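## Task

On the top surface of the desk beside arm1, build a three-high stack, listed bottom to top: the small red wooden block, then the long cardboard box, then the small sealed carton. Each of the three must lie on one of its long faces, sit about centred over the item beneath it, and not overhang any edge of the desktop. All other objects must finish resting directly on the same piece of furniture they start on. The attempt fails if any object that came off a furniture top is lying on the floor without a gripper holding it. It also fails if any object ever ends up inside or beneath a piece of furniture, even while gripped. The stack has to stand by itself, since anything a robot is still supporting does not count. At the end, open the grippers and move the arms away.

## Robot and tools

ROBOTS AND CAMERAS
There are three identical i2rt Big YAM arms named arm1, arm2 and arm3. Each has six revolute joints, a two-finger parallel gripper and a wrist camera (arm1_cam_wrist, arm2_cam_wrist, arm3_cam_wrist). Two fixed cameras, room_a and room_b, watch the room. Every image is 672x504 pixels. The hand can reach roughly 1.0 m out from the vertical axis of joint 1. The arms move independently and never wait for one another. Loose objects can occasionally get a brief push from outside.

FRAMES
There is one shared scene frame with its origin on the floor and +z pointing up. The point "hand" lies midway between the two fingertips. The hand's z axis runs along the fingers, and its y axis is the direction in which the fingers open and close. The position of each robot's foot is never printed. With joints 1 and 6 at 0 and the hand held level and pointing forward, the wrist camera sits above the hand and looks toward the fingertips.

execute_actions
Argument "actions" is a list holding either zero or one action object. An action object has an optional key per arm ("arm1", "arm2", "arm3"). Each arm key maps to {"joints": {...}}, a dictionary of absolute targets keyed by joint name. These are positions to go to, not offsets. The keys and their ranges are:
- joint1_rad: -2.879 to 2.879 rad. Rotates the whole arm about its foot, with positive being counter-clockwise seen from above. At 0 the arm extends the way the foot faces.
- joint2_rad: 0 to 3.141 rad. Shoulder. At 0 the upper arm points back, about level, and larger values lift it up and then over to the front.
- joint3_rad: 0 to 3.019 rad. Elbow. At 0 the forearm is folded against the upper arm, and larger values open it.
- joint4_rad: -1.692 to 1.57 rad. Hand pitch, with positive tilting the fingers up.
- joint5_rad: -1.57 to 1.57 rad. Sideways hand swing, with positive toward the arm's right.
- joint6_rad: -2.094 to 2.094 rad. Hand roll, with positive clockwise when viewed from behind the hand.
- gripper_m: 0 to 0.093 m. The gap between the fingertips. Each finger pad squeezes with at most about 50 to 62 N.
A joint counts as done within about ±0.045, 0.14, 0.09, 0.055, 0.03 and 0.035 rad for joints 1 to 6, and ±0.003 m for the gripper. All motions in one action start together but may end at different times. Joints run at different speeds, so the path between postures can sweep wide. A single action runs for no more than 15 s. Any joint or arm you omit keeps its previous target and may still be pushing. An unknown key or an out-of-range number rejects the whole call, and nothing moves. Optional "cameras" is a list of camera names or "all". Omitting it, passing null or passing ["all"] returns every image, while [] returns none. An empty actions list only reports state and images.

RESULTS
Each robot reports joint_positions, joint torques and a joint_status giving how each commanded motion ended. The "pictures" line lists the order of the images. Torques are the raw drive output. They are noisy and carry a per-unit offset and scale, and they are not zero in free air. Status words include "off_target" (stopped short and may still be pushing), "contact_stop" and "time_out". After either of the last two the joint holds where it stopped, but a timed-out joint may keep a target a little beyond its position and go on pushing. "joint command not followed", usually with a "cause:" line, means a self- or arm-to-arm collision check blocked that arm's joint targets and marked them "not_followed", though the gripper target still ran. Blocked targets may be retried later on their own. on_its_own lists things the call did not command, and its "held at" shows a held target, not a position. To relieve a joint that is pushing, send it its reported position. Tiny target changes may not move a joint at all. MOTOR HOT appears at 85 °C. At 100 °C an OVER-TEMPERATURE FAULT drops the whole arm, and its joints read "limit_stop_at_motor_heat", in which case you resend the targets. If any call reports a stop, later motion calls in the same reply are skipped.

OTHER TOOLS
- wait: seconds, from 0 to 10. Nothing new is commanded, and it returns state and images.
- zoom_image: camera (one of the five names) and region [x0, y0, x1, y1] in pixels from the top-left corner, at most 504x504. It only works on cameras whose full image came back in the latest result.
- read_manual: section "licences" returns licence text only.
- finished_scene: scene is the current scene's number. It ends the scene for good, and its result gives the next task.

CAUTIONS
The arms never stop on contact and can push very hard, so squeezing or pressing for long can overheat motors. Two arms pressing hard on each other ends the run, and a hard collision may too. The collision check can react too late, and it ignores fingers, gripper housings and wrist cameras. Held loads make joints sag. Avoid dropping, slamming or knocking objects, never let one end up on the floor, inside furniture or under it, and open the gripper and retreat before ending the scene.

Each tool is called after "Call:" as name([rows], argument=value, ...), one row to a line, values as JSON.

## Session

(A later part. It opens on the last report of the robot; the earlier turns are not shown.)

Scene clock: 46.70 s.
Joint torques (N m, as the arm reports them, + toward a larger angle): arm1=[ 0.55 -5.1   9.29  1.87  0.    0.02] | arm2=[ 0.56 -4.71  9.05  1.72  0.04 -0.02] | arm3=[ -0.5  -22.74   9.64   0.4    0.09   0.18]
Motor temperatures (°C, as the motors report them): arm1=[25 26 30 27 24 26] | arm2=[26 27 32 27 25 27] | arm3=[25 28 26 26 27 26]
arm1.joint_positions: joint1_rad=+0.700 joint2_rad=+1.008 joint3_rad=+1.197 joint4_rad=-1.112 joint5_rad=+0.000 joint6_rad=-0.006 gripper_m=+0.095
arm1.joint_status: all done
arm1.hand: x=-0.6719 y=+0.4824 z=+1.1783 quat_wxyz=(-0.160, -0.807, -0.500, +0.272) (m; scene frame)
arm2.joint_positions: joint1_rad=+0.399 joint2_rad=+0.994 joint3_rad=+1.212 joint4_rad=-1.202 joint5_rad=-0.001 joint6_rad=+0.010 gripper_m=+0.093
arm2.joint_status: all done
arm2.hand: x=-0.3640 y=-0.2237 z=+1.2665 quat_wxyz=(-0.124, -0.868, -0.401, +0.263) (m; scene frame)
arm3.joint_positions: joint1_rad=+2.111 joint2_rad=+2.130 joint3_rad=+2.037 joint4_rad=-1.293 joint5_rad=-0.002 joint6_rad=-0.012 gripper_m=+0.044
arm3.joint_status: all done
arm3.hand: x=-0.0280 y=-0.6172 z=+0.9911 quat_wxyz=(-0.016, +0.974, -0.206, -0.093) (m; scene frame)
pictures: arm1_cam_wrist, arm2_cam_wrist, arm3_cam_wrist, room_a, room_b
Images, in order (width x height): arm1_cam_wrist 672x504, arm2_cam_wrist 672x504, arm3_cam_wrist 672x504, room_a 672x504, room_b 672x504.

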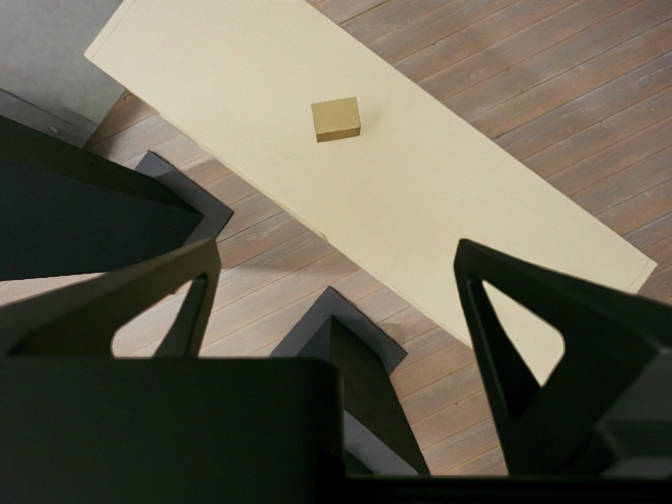

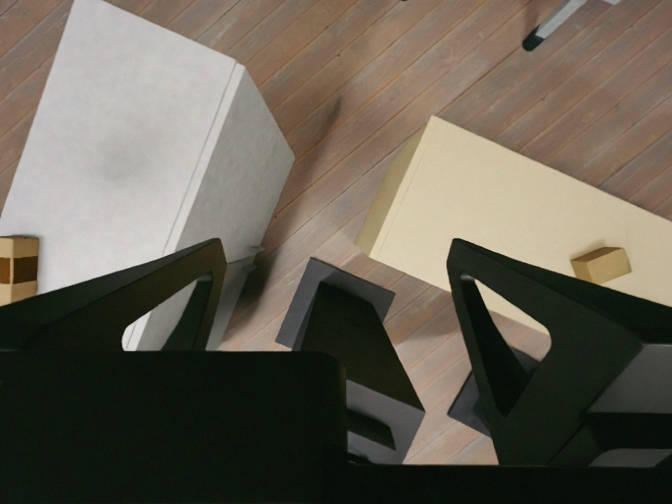

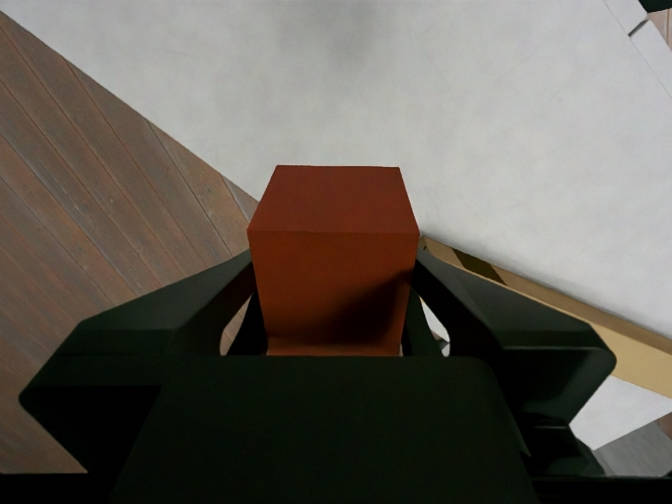

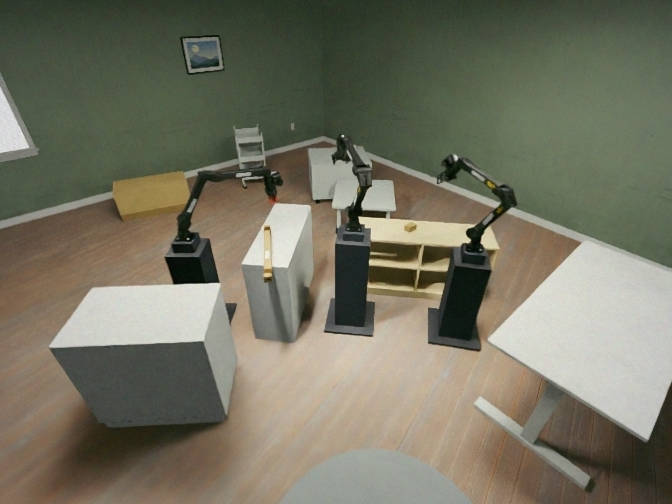

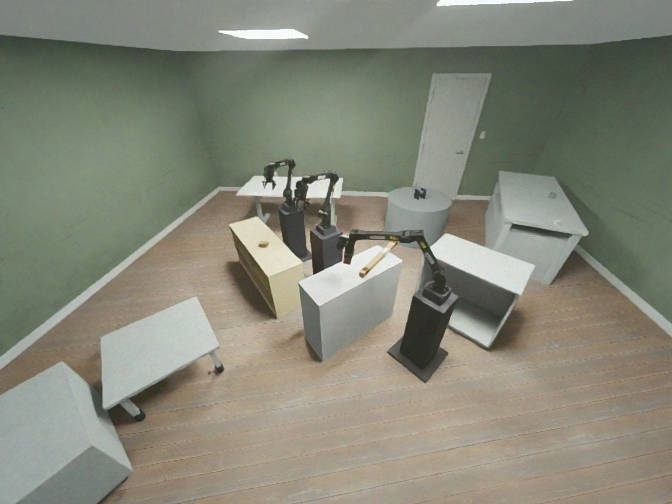

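Call:
execute_actions([
  {"arm3":{"joints":{"joint2_rad":2.33,"joint3_rad":2.08,"joint4_rad":-1.28}},"arm1":{"joints":{"joint2_rad":2.35,"joint3_rad":1.89,"joint4_rad":-1.07,"joint6_rad":1.34}}},
], cameras=["arm1_cam_wrist","arm3_cam_wrist","room_b"])

Call:
zoom_image(camera="room_b", region=[300, 220, 420, 310])

Scene clock: 51.93 s.
Joint torques (N m, as the arm reports them, + toward a larger angle): arm1=[  0.42 -21.22   9.6   -0.04   0.09   0.06] | arm2=[ 0.68 -4.7   8.9   1.54  0.08  0.  ] | arm3=[ -0.2  -24.15   9.24   0.45   0.08   0.2 ]
Motor temperatures (°C, as the motors report them): arm1=[25 26 30 27 24 26] | arm2=[26 27 32 27 25 27] | arm3=[25 28 26 26 27 26]
arm1.joint_positions: joint1_rad=+0.700 joint2_rad=+2.344 joint3_rad=+1.857 joint4_rad=-1.070 joint5_rad=+0.000 joint6_rad=+1.331 gripper_m=+0.095
arm1.joint_status: all done
arm1.hand: x=-0.7996 y=+0.2417 z=+0.7434 quat_wxyz=(-0.002, -0.993, +0.116, +0.006) (m; scene frame)
arm2.joint_positions: joint1_rad=+0.399 joint2_rad=+0.994 joint3_rad=+1.212 joint4_rad=-1.202 joint5_rad=-0.001 joint6_rad=+0.010 gripper_m=+0.093
arm2.joint_status: not commanded
arm2.hand: x=-0.3640 y=-0.2237 z=+1.2665 quat_wxyz=(-0.124, -0.868, -0.401, +0.263) (m; scene frame)
arm3.joint_positions: joint1_rad=+2.111 joint2_rad=+2.355 joint3_rad=+2.053 joint4_rad=-1.285 joint5_rad=-0.002 joint6_rad=-0.012 gripper_m=+0.044
arm3.joint_status: all done
arm3.hand: x=-0.0221 y=-0.6212 z=+0.8443 quat_wxyz=(+0.006, +0.978, -0.207, +0.005) (m; scene frame)
pictures: arm1_cam_wrist, arm3_cam_wrist, room_b
Images, in order (width x height): arm1_cam_wrist 672x504, arm3_cam_wrist 672x504, room_b 672x504.

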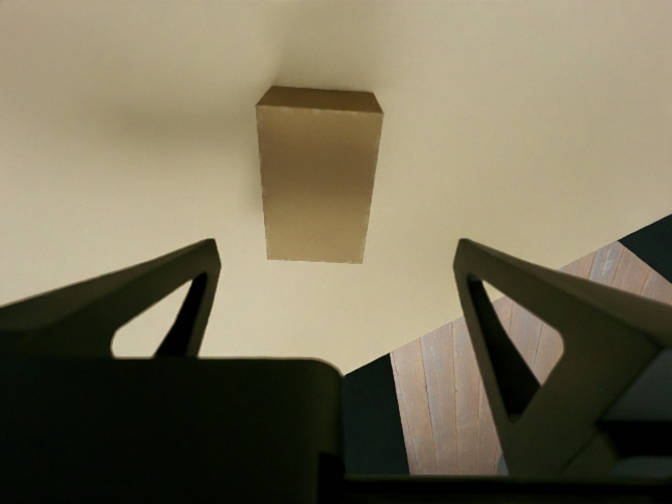

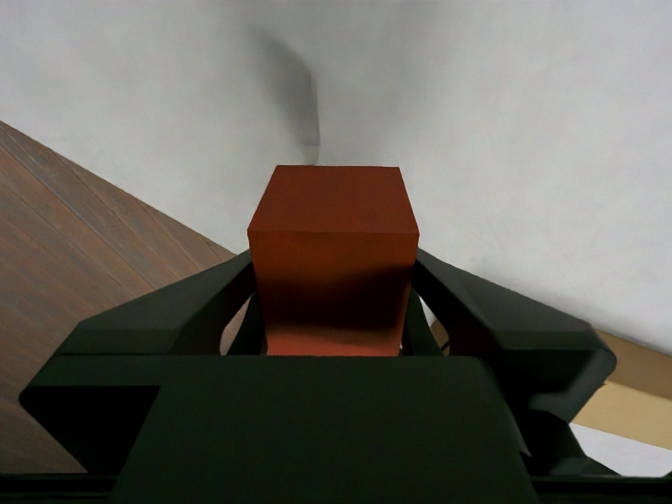

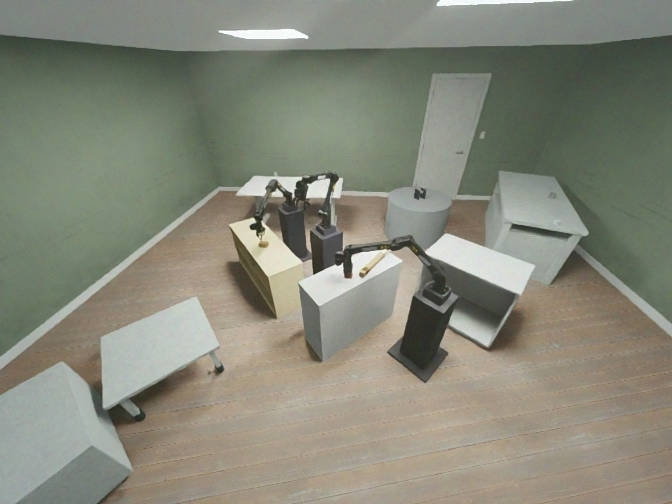

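Region (300, 220, 420, 310) of room_b's 672x504 image, scaled by 4.200, with more detail than that image has; it fills the top 378 rows of this view, and the rest is white.

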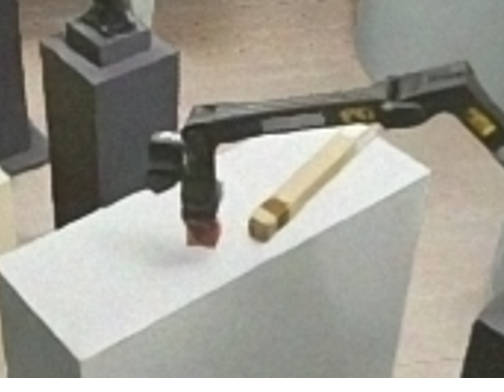

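Call:
execute_actions([
  {"arm3":{"joints":{"joint2_rad":2.445,"joint3_rad":2.195}},"arm1":{"joints":{"joint1_rad":0.715,"joint2_rad":2.50,"joint3_rad":1.925,"joint4_rad":-0.96}}},
], cameras=["arm1_cam_wrist","arm3_cam_wrist","room_b"])

Call:
zoom_image(camera="room_b", region=[300, 220, 420, 310])

Scene clock: 56.00 s.
Joint torques (N m, as the arm reports them, + toward a larger angle): arm1=[  0.73 -23.02   8.77   0.45   0.09   0.04] | arm2=[ 0.4  -5.03  8.9   1.62  0.06  0.01] | arm3=[ -0.31 -21.81  10.75   0.42   0.1    0.18]
Motor temperatures (°C, as the motors report them): arm1=[25 27 30 27 24 26] | arm2=[26 27 32 27 25 27] | arm3=[25 28 27 26 27 26]
arm1.joint_positions: joint1_rad=+0.709 joint2_rad=+2.510 joint3_rad=+1.895 joint4_rad=-0.971 joint5_rad=+0.000 joint6_rad=+1.333 gripper_m=+0.095
arm1.joint_status: all done
arm1.hand: x=-0.7949 y=+0.2395 z=+0.6476 quat_wxyz=(+0.011, -0.994, +0.112, +0.001) (m; scene frame)
arm2.joint_positions: joint1_rad=+0.399 joint2_rad=+0.994 joint3_rad=+1.212 joint4_rad=-1.202 joint5_rad=-0.001 joint6_rad=+0.010 gripper_m=+0.093
arm2.joint_status: not commanded
arm2.hand: x=-0.3640 y=-0.2237 z=+1.2665 quat_wxyz=(-0.124, -0.868, -0.401, +0.263) (m; scene frame)
arm3.joint_positions: joint1_rad=+2.111 joint2_rad=+2.430 joint3_rad=+2.149 joint4_rad=-1.284 joint5_rad=-0.002 joint6_rad=-0.012 gripper_m=+0.044
arm3.joint_status: all done
arm3.hand: x=-0.0436 y=-0.6115 z=+0.8279 quat_wxyz=(+0.004, +0.978, -0.207, -0.007) (m; scene frame)
pictures: arm1_cam_wrist, arm3_cam_wrist, room_b
Images, in order (width x height): arm1_cam_wrist 672x504, arm3_cam_wrist 672x504, room_b 672x504.

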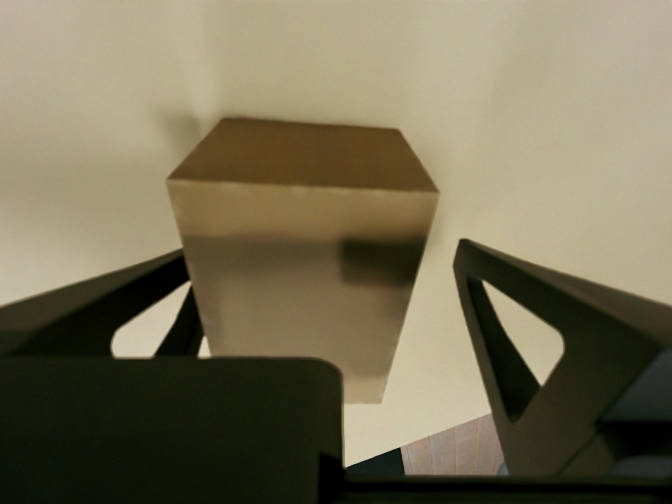

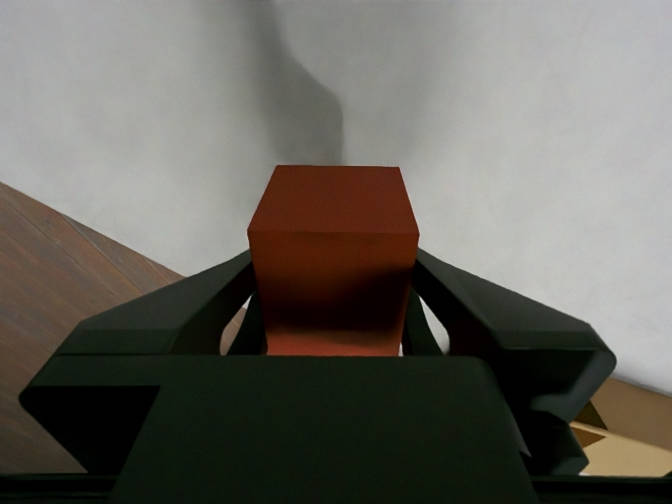

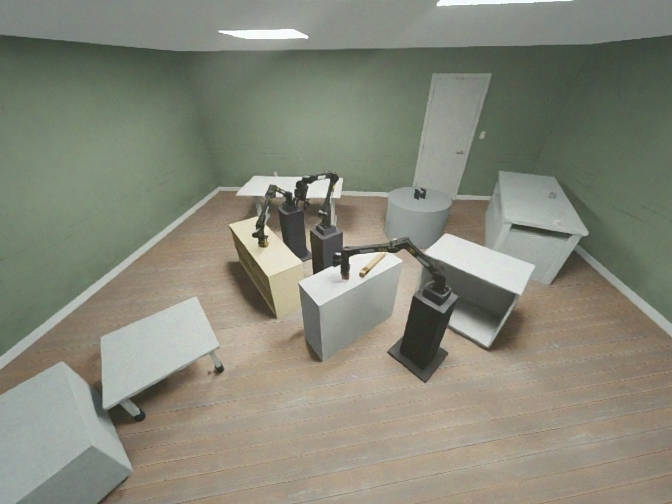

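Region (300, 220, 420, 310) of room_b's 672x504 image, scaled by 4.200, with more detail than that image has; it fills the top 378 rows of this view, and the rest is white.

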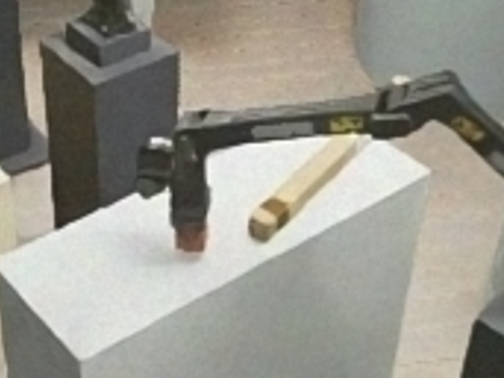

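Call:
execute_actions([
  {"arm3":{"joints":{"joint2_rad":2.485,"joint4_rad":-1.24}},"arm1":{"joints":{"gripper_m":0.04}}},
], cameras=["arm3_cam_wrist","room_b"])

Call:
zoom_image(camera="room_b", region=[300, 220, 420, 310])

Scene clock: 58.10 s.
Joint torques (N m, as the arm reports them, + toward a larger angle): arm1=[  0.81 -22.84   8.74   0.37   0.08   0.03] | arm2=[ 0.54 -4.17  8.99  1.69  0.07  0.02] | arm3=[  0.04 -22.02  10.54   0.49   0.05   0.17]
Motor temperatures (°C, as the motors report them): arm1=[25 27 30 27 24 26] | arm2=[26 26 32 27 25 27] | arm3=[25 28 27 26 27 26]
arm1.joint_positions: joint1_rad=+0.709 joint2_rad=+2.510 joint3_rad=+1.895 joint4_rad=-0.969 joint5_rad=+0.000 joint6_rad=+1.333 gripper_m=+0.059
arm1.joint_status: gripper_m off_target (ended at +0.059, target +0.040)
arm1.hand: x=-0.7951 y=+0.2393 z=+0.6476 quat_wxyz=(+0.011, -0.994, +0.112, +0.002) (m; scene frame)
arm2.joint_positions: joint1_rad=+0.399 joint2_rad=+0.994 joint3_rad=+1.212 joint4_rad=-1.202 joint5_rad=-0.001 joint6_rad=+0.010 gripper_m=+0.093
arm2.joint_status: not commanded
arm2.hand: x=-0.3640 y=-0.2237 z=+1.2665 quat_wxyz=(-0.124, -0.868, -0.401, +0.263) (m; scene frame)
arm3.joint_positions: joint1_rad=+2.111 joint2_rad=+2.472 joint3_rad=+2.150 joint4_rad=-1.248 joint5_rad=-0.002 joint6_rad=-0.011 gripper_m=+0.044
arm3.joint_status: all done
arm3.hand: x=-0.0455 y=-0.6109 z=+0.7988 quat_wxyz=(+0.004, +0.978, -0.207, -0.004) (m; scene frame)
pictures: arm3_cam_wrist, room_b
Images, in order (width x height): arm3_cam_wrist 672x504, room_b 672x504.

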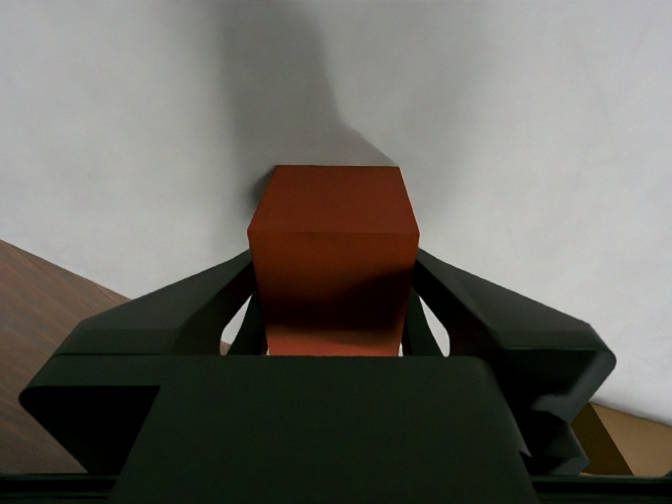

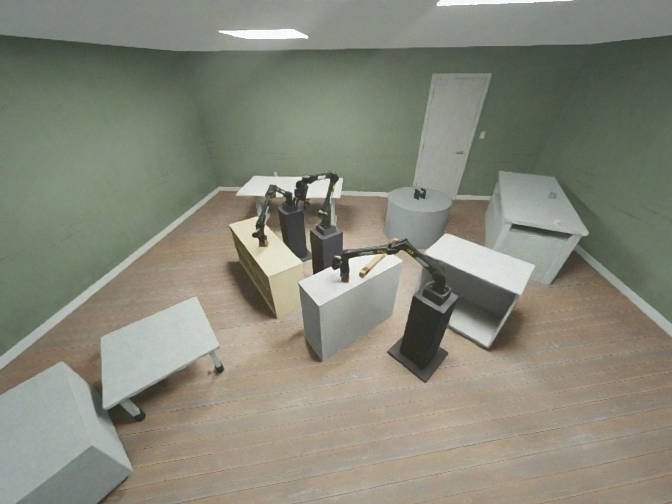

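Region (300, 220, 420, 310) of room_b's 672x504 image, scaled by 4.200, with more detail than that image has; it fills the top 378 rows of this view, and the rest is white.

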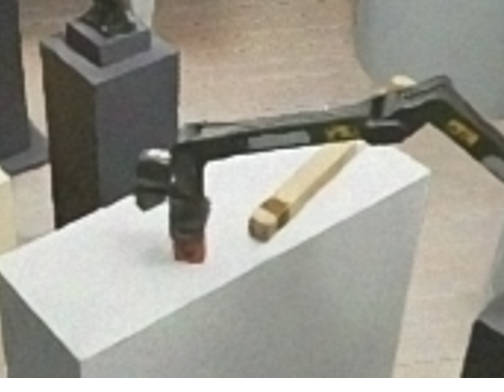

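Call:
execute_actions([
  {"arm3":{"joints":{"gripper_m":0.093}},"arm1":{"joints":{"joint2_rad":1.9,"joint4_rad":-1.5}}},
], cameras=[])

Call:
execute_actions([
  {"arm3":{"joints":{"joint2_rad":1.2}},"arm1":{"joints":{"joint1_rad":-2.16,"joint2_rad":1.78,"joint3_rad":1.36,"joint4_rad":-1.13,"joint6_rad":1.57}}},
], cameras=[])

Call:
execute_actions([
  {"arm3":{"joints":{"joint1_rad":0.3,"joint2_rad":0.6,"joint3_rad":1.3}},"arm1":{"joints":{"joint2_rad":1.87,"joint4_rad":-1.04}},"arm2":{"joints":{"joint1_rad":1.214,"joint2_rad":2.31,"joint3_rad":1.99,"joint4_rad":-1.2,"joint6_rad":-1.04}}},
])

Scene clock: 64.63 s.
Joint torques (N m, as the arm reports them, + toward a larger angle): arm1=[  0.84 -19.28   9.29  -0.35   0.08   0.02] | arm2=[ 0.63 -4.54  8.89  1.72  0.07 -0.01] | arm3=[ -0.05 -21.62  10.55   0.64   0.06   0.18]
Motor temperatures (°C, as the motors report them): arm1=[25 28 30 27 24 26] | arm2=[26 26 32 27 25 27] | arm3=[25 29 28 26 27 26]
arm1.joint_positions: joint1_rad=+0.709 joint2_rad=+1.917 joint3_rad=+1.912 joint4_rad=-1.490 joint5_rad=+0.000 joint6_rad=+1.333 gripper_m=+0.059
arm1.joint_status: all done
arm1.hand: x=-0.7649 y=+0.2909 z=+1.0305 quat_wxyz=(-0.031, -0.993, +0.112, +0.017) (m; scene frame)
arm2.joint_positions: joint1_rad=+0.399 joint2_rad=+0.994 joint3_rad=+1.212 joint4_rad=-1.202 joint5_rad=-0.001 joint6_rad=+0.010 gripper_m=+0.093
arm2.joint_status: not commanded
arm2.hand: x=-0.3640 y=-0.2237 z=+1.2665 quat_wxyz=(-0.124, -0.868, -0.401, +0.263) (m; scene frame)
arm3.joint_positions: joint1_rad=+2.111 joint2_rad=+2.472 joint3_rad=+2.150 joint4_rad=-1.248 joint5_rad=-0.002 joint6_rad=-0.011 gripper_m=+0.093
arm3.joint_status: all done
arm3.hand: x=-0.0455 y=-0.6109 z=+0.7988 quat_wxyz=(+0.004, +0.978, -0.207, -0.004) (m; scene frame)
pictures: none
No camera images: the call's "cameras" was empty. Leave "cameras" out to get every camera's image.

Scene clock: 67.27 s.
Joint torques (N m, as the arm reports them, + toward a larger angle): arm1=[  1.22 -16.06   6.97   0.08   0.01   0.05] | arm2=[ 0.61 -4.52  8.82  1.62  0.08  0.01] | arm3=[ 0.03 -4.37  6.33  2.09  0.08  0.18]
Motor temperatures (°C, as the motors report them): arm1=[25 28 30 27 24 26] | arm2=[26 26 31 27 25 27] | arm3=[25 29 28 26 27 26]
arm1.joint_positions: joint1_rad=-2.166 joint2_rad=+1.798 joint3_rad=+1.366 joint4_rad=-1.132 joint5_rad=+0.002 joint6_rad=+1.562 gripper_m=+0.059
arm1.joint_status: all done
arm1.hand: x=-0.3893 y=+1.3539 z=+0.9009 quat_wxyz=(-0.003, +0.093, +0.996, +0.008) (m; scene frame)
arm2.joint_positions: joint1_rad=+0.399 joint2_rad=+0.994 joint3_rad=+1.212 joint4_rad=-1.202 joint5_rad=-0.001 joint6_rad=+0.010 gripper_m=+0.093
arm2.joint_status: not commanded
arm2.hand: x=-0.3640 y=-0.2237 z=+1.2665 quat_wxyz=(-0.124, -0.868, -0.401, +0.263) (m; scene frame)
arm3.joint_positions: joint1_rad=+2.111 joint2_rad=+1.207 joint3_rad=+2.187 joint4_rad=-1.236 joint5_rad=-0.002 joint6_rad=-0.011 gripper_m=+0.093
arm3.joint_status: all done
arm3.hand: x=+0.2536 y=-0.7399 z=+1.6148 quat_wxyz=(-0.130, +0.773, -0.166, -0.599) (m; scene frame)
pictures: none
No camera images: the call's "cameras" was empty. Leave "cameras" out to get every camera's image.

Scene clock: 69.27 s.
Joint torques (N m, as the arm reports them, + toward a larger angle): arm1=[  1.21 -16.38   6.63   0.55   0.01   0.04] | arm2=[  0.42 -23.49  12.43   0.28  -0.03  -0.05] | arm3=[-0.38  0.35  8.    1.96  0.04  0.16]
Motor temperatures (°C, as the motors report them): arm1=[25 28 30 27 24 26] | arm2=[26 26 32 27 25 27] | arm3=[25 28 27 26 27 26]
arm1.joint_positions: joint1_rad=-2.166 joint2_rad=+1.880 joint3_rad=+1.366 joint4_rad=-1.052 joint5_rad=+0.002 joint6_rad=+1.562 gripper_m=+0.059
arm1.joint_status: all done
arm1.hand: x=-0.3869 y=+1.3679 z=+0.8591 quat_wxyz=(-0.003, +0.093, +0.996, +0.007) (m; scene frame)
arm2.joint_positions: joint1_rad=+1.211 joint2_rad=+2.313 joint3_rad=+1.944 joint4_rad=-1.200 joint5_rad=+0.000 joint6_rad=-1.025 gripper_m=+0.093
arm2.joint_status: all done
arm2.hand: x=-0.0427 y=-0.6119 z=+0.8828 quat_wxyz=(+0.002, -0.213, -0.977, +0.002) (m; scene frame)
arm3.joint_positions: joint1_rad=+0.312 joint2_rad=+0.607 joint3_rad=+1.291 joint4_rad=-1.239 joint5_rad=+0.000 joint6_rad=-0.010 gripper_m=+0.093
arm3.joint_status: all done
arm3.hand: x=+0.7727 y=-0.7068 z=+1.3615 quat_wxyz=(-0.434, +0.390, -0.784, -0.211) (m; scene frame)
pictures: arm1_cam_wrist, arm2_cam_wrist, arm3_cam_wrist, room_a, room_b
Images, in order (width x height): arm1_cam_wrist 672x504, arm2_cam_wrist 672x504, arm3_cam_wrist 672x504, room_a 672x504, room_b 672x504.

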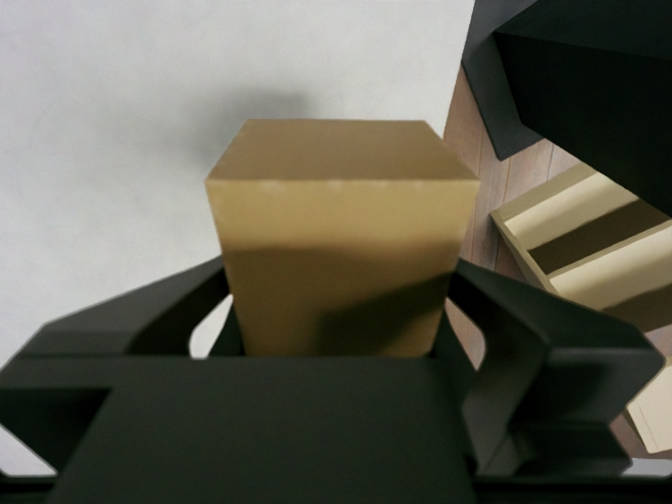

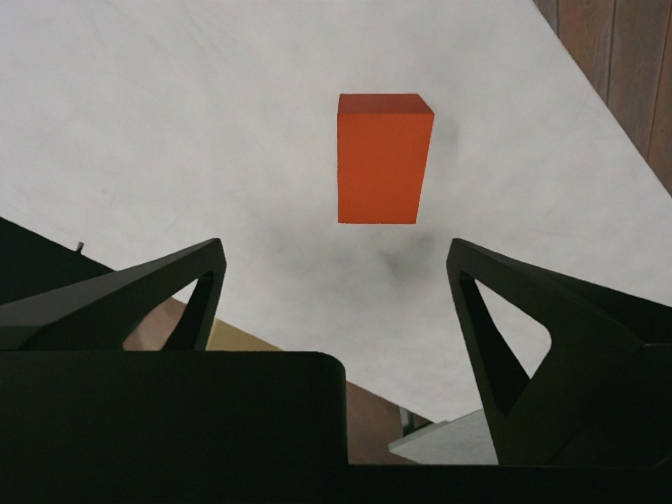

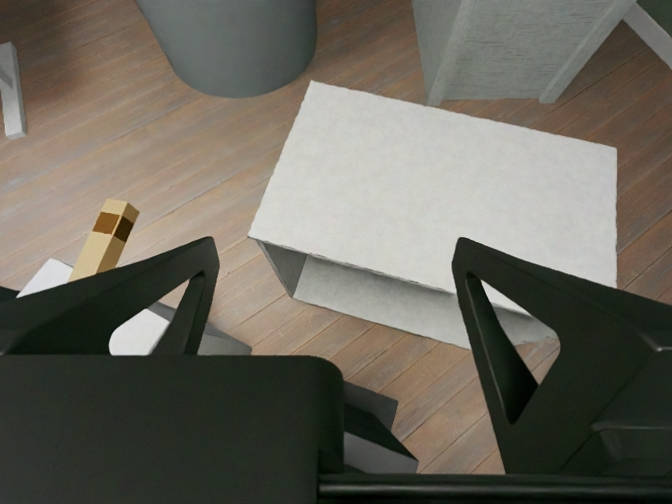

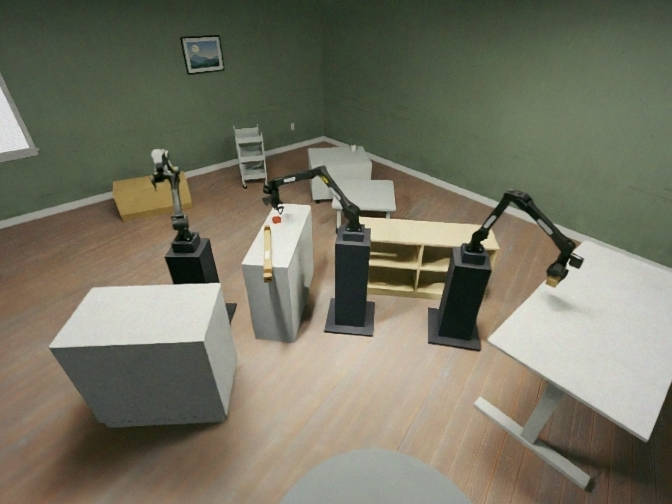

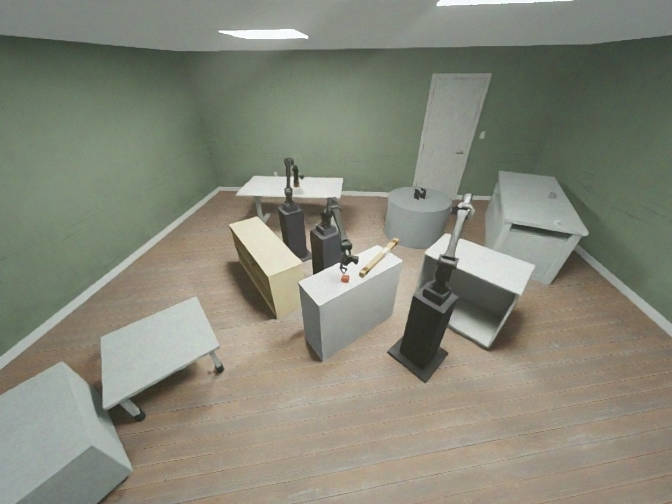

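Call:
execute_actions([
  {"arm1":{"joints":{"joint2_rad":2.02,"joint3_rad":1.42,"joint4_rad":-0.94}},"arm2":{"joints":{"joint1_rad":1.2,"joint2_rad":2.41,"joint3_rad":2.1,"joint4_rad":-1.22}}},
], cameras=["arm1_cam_wrist","arm2_cam_wrist","room_a"])

Call:
zoom_image(camera="room_a", region=[500, 230, 620, 320])

Scene clock: 75.53 s.
Joint torques (N m, as the arm reports them, + toward a larger angle): arm1=[  1.21 -18.09   9.33   0.36   0.01   0.04] | arm2=[ -0.14 -22.64  12.64  -0.21  -0.07  -0.02] | arm3=[-0.26  0.96  7.99  1.91  0.02  0.18]
Motor temperatures (°C, as the motors report them): arm1=[25 28 30 27 24 26] | arm2=[26 27 33 27 25 27] | arm3=[25 28 27 26 27 26]
arm1.joint_positions: joint1_rad=-2.166 joint2_rad=+2.036 joint3_rad=+1.381 joint4_rad=-0.950 joint5_rad=+0.002 joint6_rad=+1.562 gripper_m=+0.059
arm1.joint_status: all done
arm1.hand: x=-0.3853 y=+1.3797 z=+0.7828 quat_wxyz=(-0.005, +0.093, +0.996, -0.012) (m; scene frame)
arm2.joint_positions: joint1_rad=+1.209 joint2_rad=+2.398 joint3_rad=+2.052 joint4_rad=-1.209 joint5_rad=+0.000 joint6_rad=-1.026 gripper_m=+0.093
arm2.joint_status: all done
arm2.hand: x=-0.0412 y=-0.6373 z=+0.8647 quat_wxyz=(+0.000, -0.214, -0.977, +0.009) (m; scene frame)
arm3.joint_positions: joint1_rad=+0.312 joint2_rad=+0.607 joint3_rad=+1.291 joint4_rad=-1.239 joint5_rad=+0.000 joint6_rad=-0.010 gripper_m=+0.093
arm3.joint_status: not commanded
arm3.hand: x=+0.7727 y=-0.7068 z=+1.3615 quat_wxyz=(-0.434, +0.390, -0.784, -0.211) (m; scene frame)
pictures: arm1_cam_wrist, arm2_cam_wrist, room_a
Images, in order (width x height): arm1_cam_wrist 672x504, arm2_cam_wrist 672x504, room_a 672x504.

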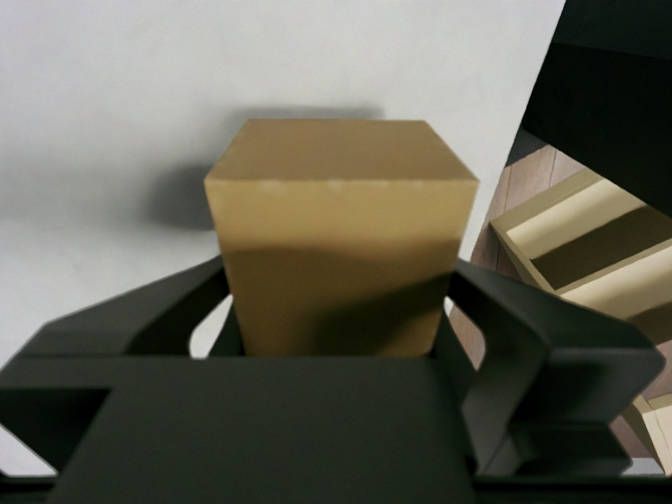

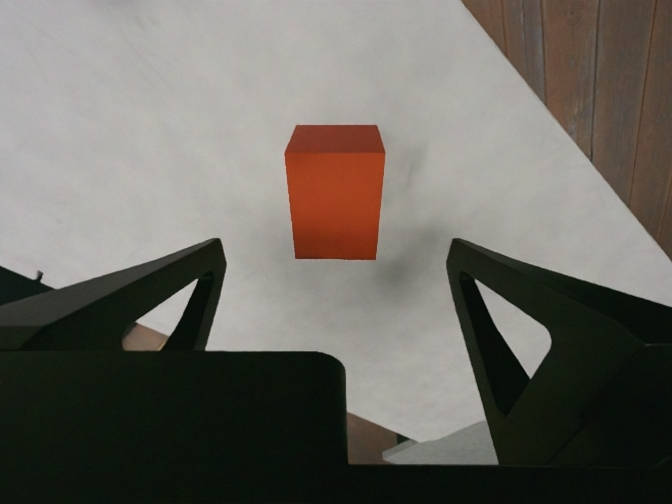

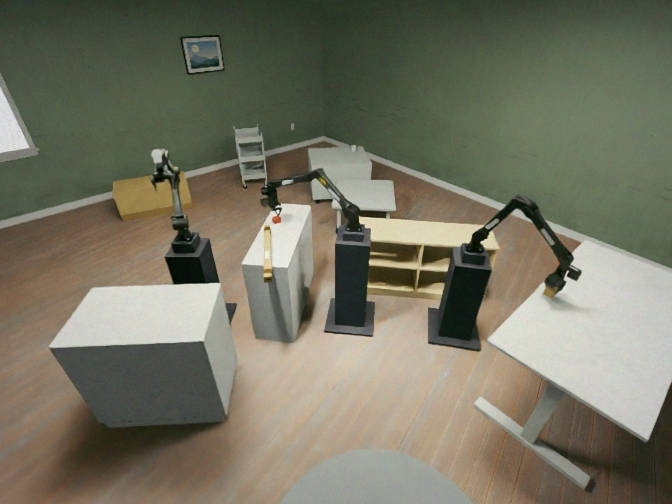

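Region (500, 230, 620, 320) of room_a's 672x504 image, scaled by 4.200, with more detail than that image has; it fills the top 378 rows of this view, and the rest is white.

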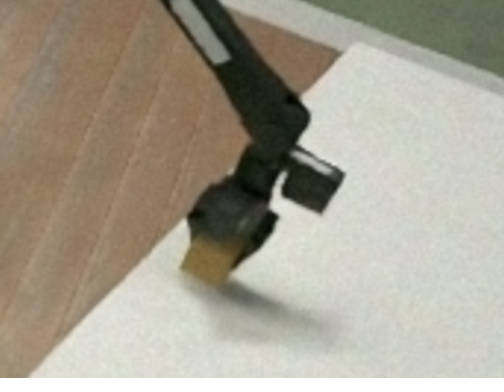

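Call:
execute_actions([
  {"arm1":{"joints":{"joint2_rad":2.085,"joint4_rad":-0.86}},"arm2":{"joints":{"joint1_rad":1.19,"joint2_rad":2.495,"joint4_rad":-1.12}}},
], cameras=["arm1_cam_wrist","arm2_cam_wrist"])

Scene clock: 77.90 s.
Joint torques (N m, as the arm reports them, + toward a larger angle): arm1=[  1.22 -17.3    9.1    0.51   0.01   0.04] | arm2=[  0.02 -24.13  11.54   1.06  -0.08  -0.05] | arm3=[-0.49  0.39  8.03  2.02  0.03  0.2 ]
Motor temperatures (°C, as the motors report them): arm1=[25 28 30 27 24 26] | arm2=[26 27 33 27 25 27] | arm3=[25 28 27 26 27 26]
arm1.joint_positions: joint1_rad=-2.166 joint2_rad=+2.087 joint3_rad=+1.381 joint4_rad=-0.872 joint5_rad=+0.002 joint6_rad=+1.562 gripper_m=+0.059
arm1.joint_status: all done
arm1.hand: x=-0.3836 y=+1.3895 z=+0.7551 quat_wxyz=(-0.003, +0.093, +0.996, +0.001) (m; scene frame)
arm2.joint_positions: joint1_rad=+1.195 joint2_rad=+2.498 joint3_rad=+2.061 joint4_rad=-1.134 joint5_rad=+0.000 joint6_rad=-1.026 gripper_m=+0.093
arm2.joint_status: all done
arm2.hand: x=-0.0511 y=-0.6403 z=+0.7991 quat_wxyz=(+0.002, -0.221, -0.975, +0.002) (m; scene frame)
arm3.joint_positions: joint1_rad=+0.312 joint2_rad=+0.607 joint3_rad=+1.291 joint4_rad=-1.239 joint5_rad=+0.000 joint6_rad=-0.010 gripper_m=+0.093
arm3.joint_status: not commanded
arm3.hand: x=+0.7727 y=-0.7068 z=+1.3615 quat_wxyz=(-0.434, +0.390, -0.784, -0.211) (m; scene frame)
pictures: arm1_cam_wrist, arm2_cam_wrist
Images, in order (width x height): arm1_cam_wrist 672x504, arm2_cam_wrist 672x504.

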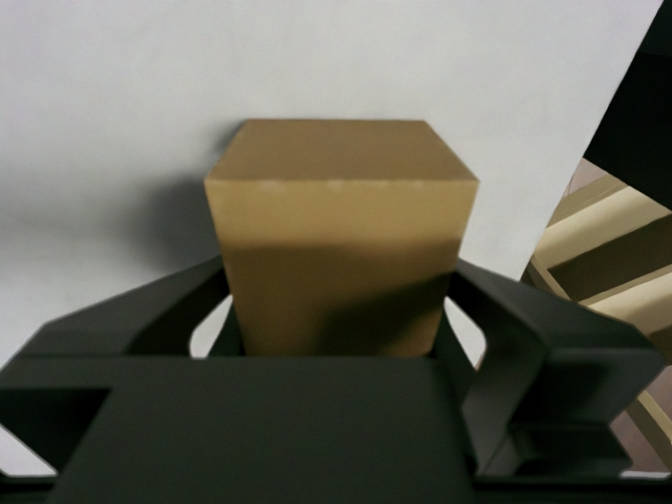

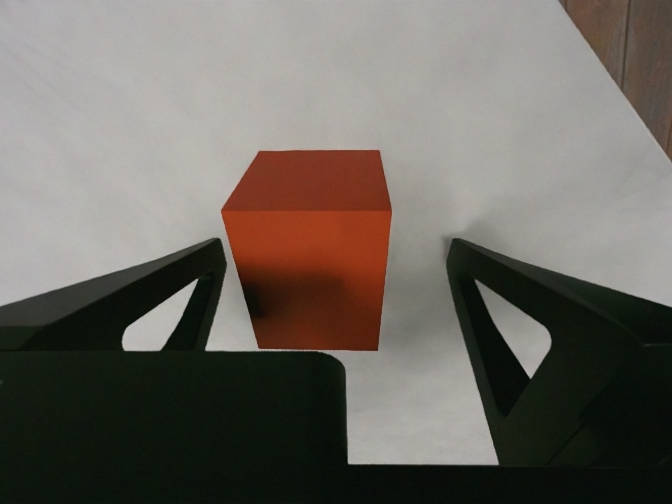

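Call:
execute_actions([
  {"arm1":{"joints":{"gripper_m":0.093}},"arm2":{"joints":{"gripper_m":0.025}}},
], cameras=[])

Call:
execute_actions([
  {"arm1":{"joints":{"joint2_rad":1.6,"joint4_rad":-1.3}},"arm2":{"joints":{"joint2_rad":2.35,"joint4_rad":-1.27}}},
], cameras=[])

Call:
execute_actions([
  {"arm1":{"joints":{"joint1_rad":-0.7,"joint6_rad":1.34}},"arm2":{"joints":{"joint1_rad":-0.72,"joint6_rad":0}}},
], cameras=[])

Call:
execute_actions([
  {"arm2":{"joints":{"joint2_rad":2.74,"joint3_rad":2.23,"joint4_rad":-1.0}}},
], cameras=["arm2_cam_wrist","room_a"])

Scene clock: 84.50 s.
Joint torques (N m, as the arm reports them, + toward a larger angle): arm1=[  1.2  -17.33   9.1    0.51   0.01   0.04] | arm2=[ -0.11 -24.24  11.55   0.95  -0.1   -0.02] | arm3=[-0.45  0.59  7.94  2.03  0.01  0.18]
Motor temperatures (°C, as the motors report them): arm1=[25 28 30 27 24 26] | arm2=[26 28 33 27 25 27] | arm3=[25 27 27 26 27 26]
arm1.joint_positions: joint1_rad=-2.166 joint2_rad=+2.087 joint3_rad=+1.381 joint4_rad=-0.872 joint5_rad=+0.002 joint6_rad=+1.563 gripper_m=+0.093
arm1.joint_status: all done
arm1.hand: x=-0.3836 y=+1.3895 z=+0.7551 quat_wxyz=(-0.003, +0.094, +0.996, +0.001) (m; scene frame)
arm2.joint_positions: joint1_rad=+1.195 joint2_rad=+2.498 joint3_rad=+2.061 joint4_rad=-1.133 joint5_rad=+0.001 joint6_rad=-1.027 gripper_m=+0.045
arm2.joint_status: gripper_m off_target (ended at +0.045, target +0.025)
arm2.hand: x=-0.0511 y=-0.6406 z=+0.7991 quat_wxyz=(+0.002, -0.220, -0.975, +0.002) (m; scene frame)
arm3.joint_positions: joint1_rad=+0.312 joint2_rad=+0.607 joint3_rad=+1.291 joint4_rad=-1.239 joint5_rad=+0.000 joint6_rad=-0.010 gripper_m=+0.093
arm3.joint_status: not commanded
arm3.hand: x=+0.7727 y=-0.7068 z=+1.3615 quat_wxyz=(-0.434, +0.390, -0.784, -0.211) (m; scene frame)
pictures: none
No camera images: the call's "cameras" was empty. Leave "cameras" out to get every camera's image.

Scene clock: 86.00 s.
Joint torques (N m, as the arm reports them, + toward a larger angle): arm1=[  1.16 -12.87  10.24  -0.41   0.01   0.03] | arm2=[ -0.55 -22.51  11.65  -0.3   -0.08  -0.01] | arm3=[-0.6   0.77  8.    2.02  0.02  0.16]
Motor temperatures (°C, as the motors report them): arm1=[25 28 30 27 24 26] | arm2=[26 28 33 27 25 27] | arm3=[25 27 27 26 27 26]
arm1.joint_positions: joint1_rad=-2.166 joint2_rad=+1.601 joint3_rad=+1.392 joint4_rad=-1.289 joint5_rad=+0.002 joint6_rad=+1.563 gripper_m=+0.093
arm1.joint_status: all done
arm1.hand: x=-0.3943 y=+1.3242 z=+1.0047 quat_wxyz=(+0.001, +0.094, +0.995, +0.041) (m; scene frame)
arm2.joint_positions: joint1_rad=+1.195 joint2_rad=+2.339 joint3_rad=+2.066 joint4_rad=-1.256 joint5_rad=+0.001 joint6_rad=-1.027 gripper_m=+0.045
arm2.joint_status: all done
arm2.hand: x=-0.0506 y=-0.6403 z=+0.9104 quat_wxyz=(-0.004, -0.220, -0.975, +0.021) (m; scene frame)
arm3.joint_positions: joint1_rad=+0.312 joint2_rad=+0.607 joint3_rad=+1.291 joint4_rad=-1.239 joint5_rad=+0.000 joint6_rad=-0.010 gripper_m=+0.093
arm3.joint_status: not commanded
arm3.hand: x=+0.7727 y=-0.7068 z=+1.3615 quat_wxyz=(-0.434, +0.390, -0.784, -0.211) (m; scene frame)
pictures: none
No camera images: the call's "cameras" was empty. Leave "cameras" out to get every camera's image.

Scene clock: 88.33 s.
Joint torques (N m, as the arm reports them, + toward a larger angle): arm1=[  0.04 -12.65  10.22  -0.38   0.1   -0.14] | arm2=[  0.55 -22.59  11.8   -0.22  -0.08   0.23] | arm3=[-0.75  0.77  7.99  1.92  0.01  0.17]
Motor temperatures (°C, as the motors report them): arm1=[25 28 30 27 24 26] | arm2=[26 28 34 27 25 27] | arm3=[25 27 27 26 27 26]
arm1.joint_positions: joint1_rad=-0.693 joint2_rad=+1.601 joint3_rad=+1.392 joint4_rad=-1.289 joint5_rad=-0.001 joint6_rad=+1.347 gripper_m=+0.093
arm1.joint_status: all done
arm1.hand: x=-0.9621 y=+0.9842 z=+1.0052 quat_wxyz=(-0.018, -0.681, +0.731, +0.037) (m; scene frame)
arm2.joint_positions: joint1_rad=-0.719 joint2_rad=+2.341 joint3_rad=+2.066 joint4_rad=-1.256 joint5_rad=+0.003 joint6_rad=-0.015 gripper_m=+0.044
arm2.joint_status: all done
arm2.hand: x=-0.8113 y=+0.2402 z=+0.9109 quat_wxyz=(+0.003, -0.993, +0.114, +0.022) (m; scene frame)
arm3.joint_positions: joint1_rad=+0.312 joint2_rad=+0.607 joint3_rad=+1.291 joint4_rad=-1.239 joint5_rad=+0.000 joint6_rad=-0.010 gripper_m=+0.093
arm3.joint_status: not commanded
arm3.hand: x=+0.7727 y=-0.7068 z=+1.3615 quat_wxyz=(-0.434, +0.390, -0.784, -0.211) (m; scene frame)
pictures: none
No camera images: the call's "cameras" was empty. Leave "cameras" out to get every camera's image.

Scene clock: 89.80 s.
Joint torques (N m, as the arm reports them, + toward a larger angle): arm1=[  0.05 -12.61  10.22  -0.39   0.11  -0.14] | arm2=[  0.45 -25.03   9.63   1.16  -0.09   0.23] | arm3=[-0.89  0.93  8.06  2.02 -0.01  0.15]
Motor temperatures (°C, as the motors report them): arm1=[25 28 31 27 24 26] | arm2=[26 28 34 27 25 27] | arm3=[25 27 27 26 27 26]
arm1.joint_positions: joint1_rad=-0.693 joint2_rad=+1.601 joint3_rad=+1.392 joint4_rad=-1.289 joint5_rad=-0.001 joint6_rad=+1.347 gripper_m=+0.093
arm1.joint_status: not commanded
arm1.hand: x=-0.9621 y=+0.9842 z=+1.0052 quat_wxyz=(-0.018, -0.681, +0.731, +0.037) (m; scene frame)
arm2.joint_positions: joint1_rad=-0.719 joint2_rad=+2.747 joint3_rad=+2.210 joint4_rad=-1.014 joint5_rad=+0.003 joint6_rad=-0.013 gripper_m=+0.044
arm2.joint_status: all done
arm2.hand: x=-0.8305 y=+0.2443 z=+0.6770 quat_wxyz=(+0.001, -0.993, +0.115, +0.011) (m; scene frame)
arm3.joint_positions: joint1_rad=+0.312 joint2_rad=+0.607 joint3_rad=+1.291 joint4_rad=-1.239 joint5_rad=+0.000 joint6_rad=-0.010 gripper_m=+0.093
arm3.joint_status: not commanded
arm3.hand: x=+0.7727 y=-0.7068 z=+1.3615 quat_wxyz=(-0.434, +0.390, -0.784, -0.211) (m; scene frame)
pictures: arm2_cam_wrist, room_a
Images, in order (width x height): arm2_cam_wrist 672x504, room_a 672x504.

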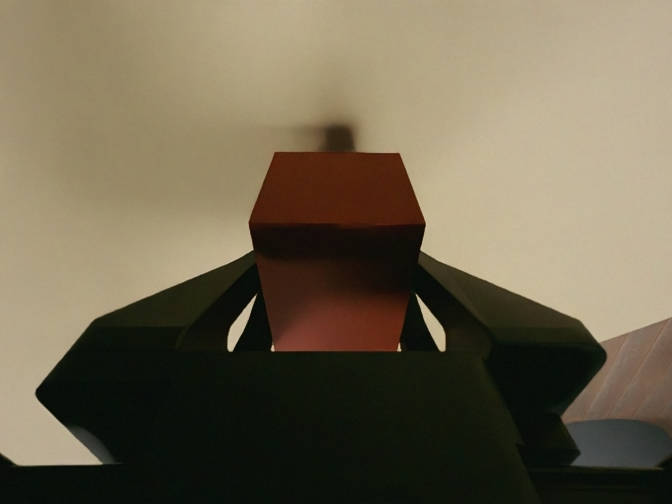

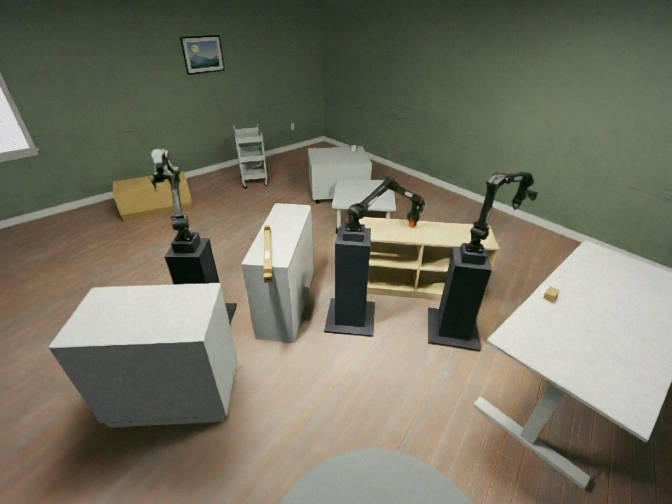

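Call:
execute_actions([
  {"arm2":{"joints":{"joint2_rad":2.795}}},
], cameras=["arm2_cam_wrist"])

Scene clock: 91.60 s.
Joint torques (N m, as the arm reports them, + toward a larger angle): arm1=[  0.04 -12.63  10.23  -0.38   0.1   -0.14] | arm2=[  0.45 -23.96   9.25   0.94  -0.12   0.22] | arm3=[-0.15  0.72  7.96  1.95  0.04  0.18]
Motor temperatures (°C, as the motors report them): arm1=[25 28 31 27 24 26] | arm2=[26 28 33 27 25 27] | arm3=[25 27 27 26 27 26]
arm1.joint_positions: joint1_rad=-0.693 joint2_rad=+1.601 joint3_rad=+1.392 joint4_rad=-1.289 joint5_rad=-0.001 joint6_rad=+1.347 gripper_m=+0.093
arm1.joint_status: not commanded
arm1.hand: x=-0.9621 y=+0.9842 z=+1.0052 quat_wxyz=(-0.018, -0.681, +0.731, +0.037) (m; scene frame)
arm2.joint_positions: joint1_rad=-0.719 joint2_rad=+2.790 joint3_rad=+2.210 joint4_rad=-1.013 joint5_rad=+0.003 joint6_rad=-0.013 gripper_m=+0.044
arm2.joint_status: all done
arm2.hand: x=-0.8156 y=+0.2404 z=+0.6470 quat_wxyz=(-0.001, -0.993, +0.115, -0.009) (m; scene frame)
arm3.joint_positions: joint1_rad=+0.312 joint2_rad=+0.607 joint3_rad=+1.291 joint4_rad=-1.239 joint5_rad=+0.000 joint6_rad=-0.010 gripper_m=+0.093
arm3.joint_status: not commanded
arm3.hand: x=+0.7727 y=-0.7068 z=+1.3615 quat_wxyz=(-0.434, +0.390, -0.784, -0.211) (m; scene frame)
pictures: arm2_cam_wrist
Images, in order (width x height): arm2_cam_wrist 672x504.

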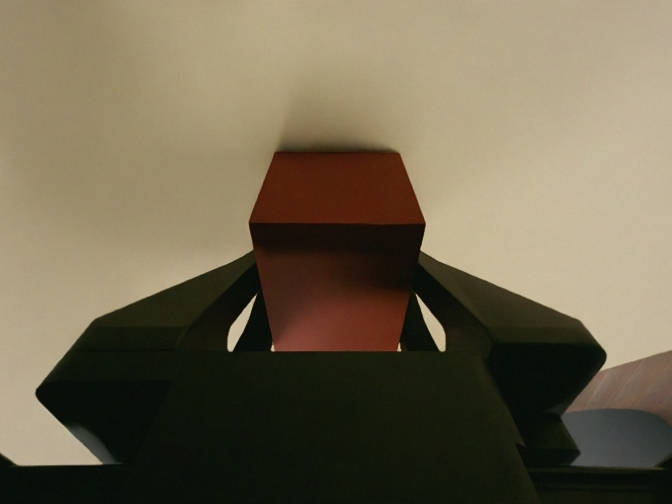

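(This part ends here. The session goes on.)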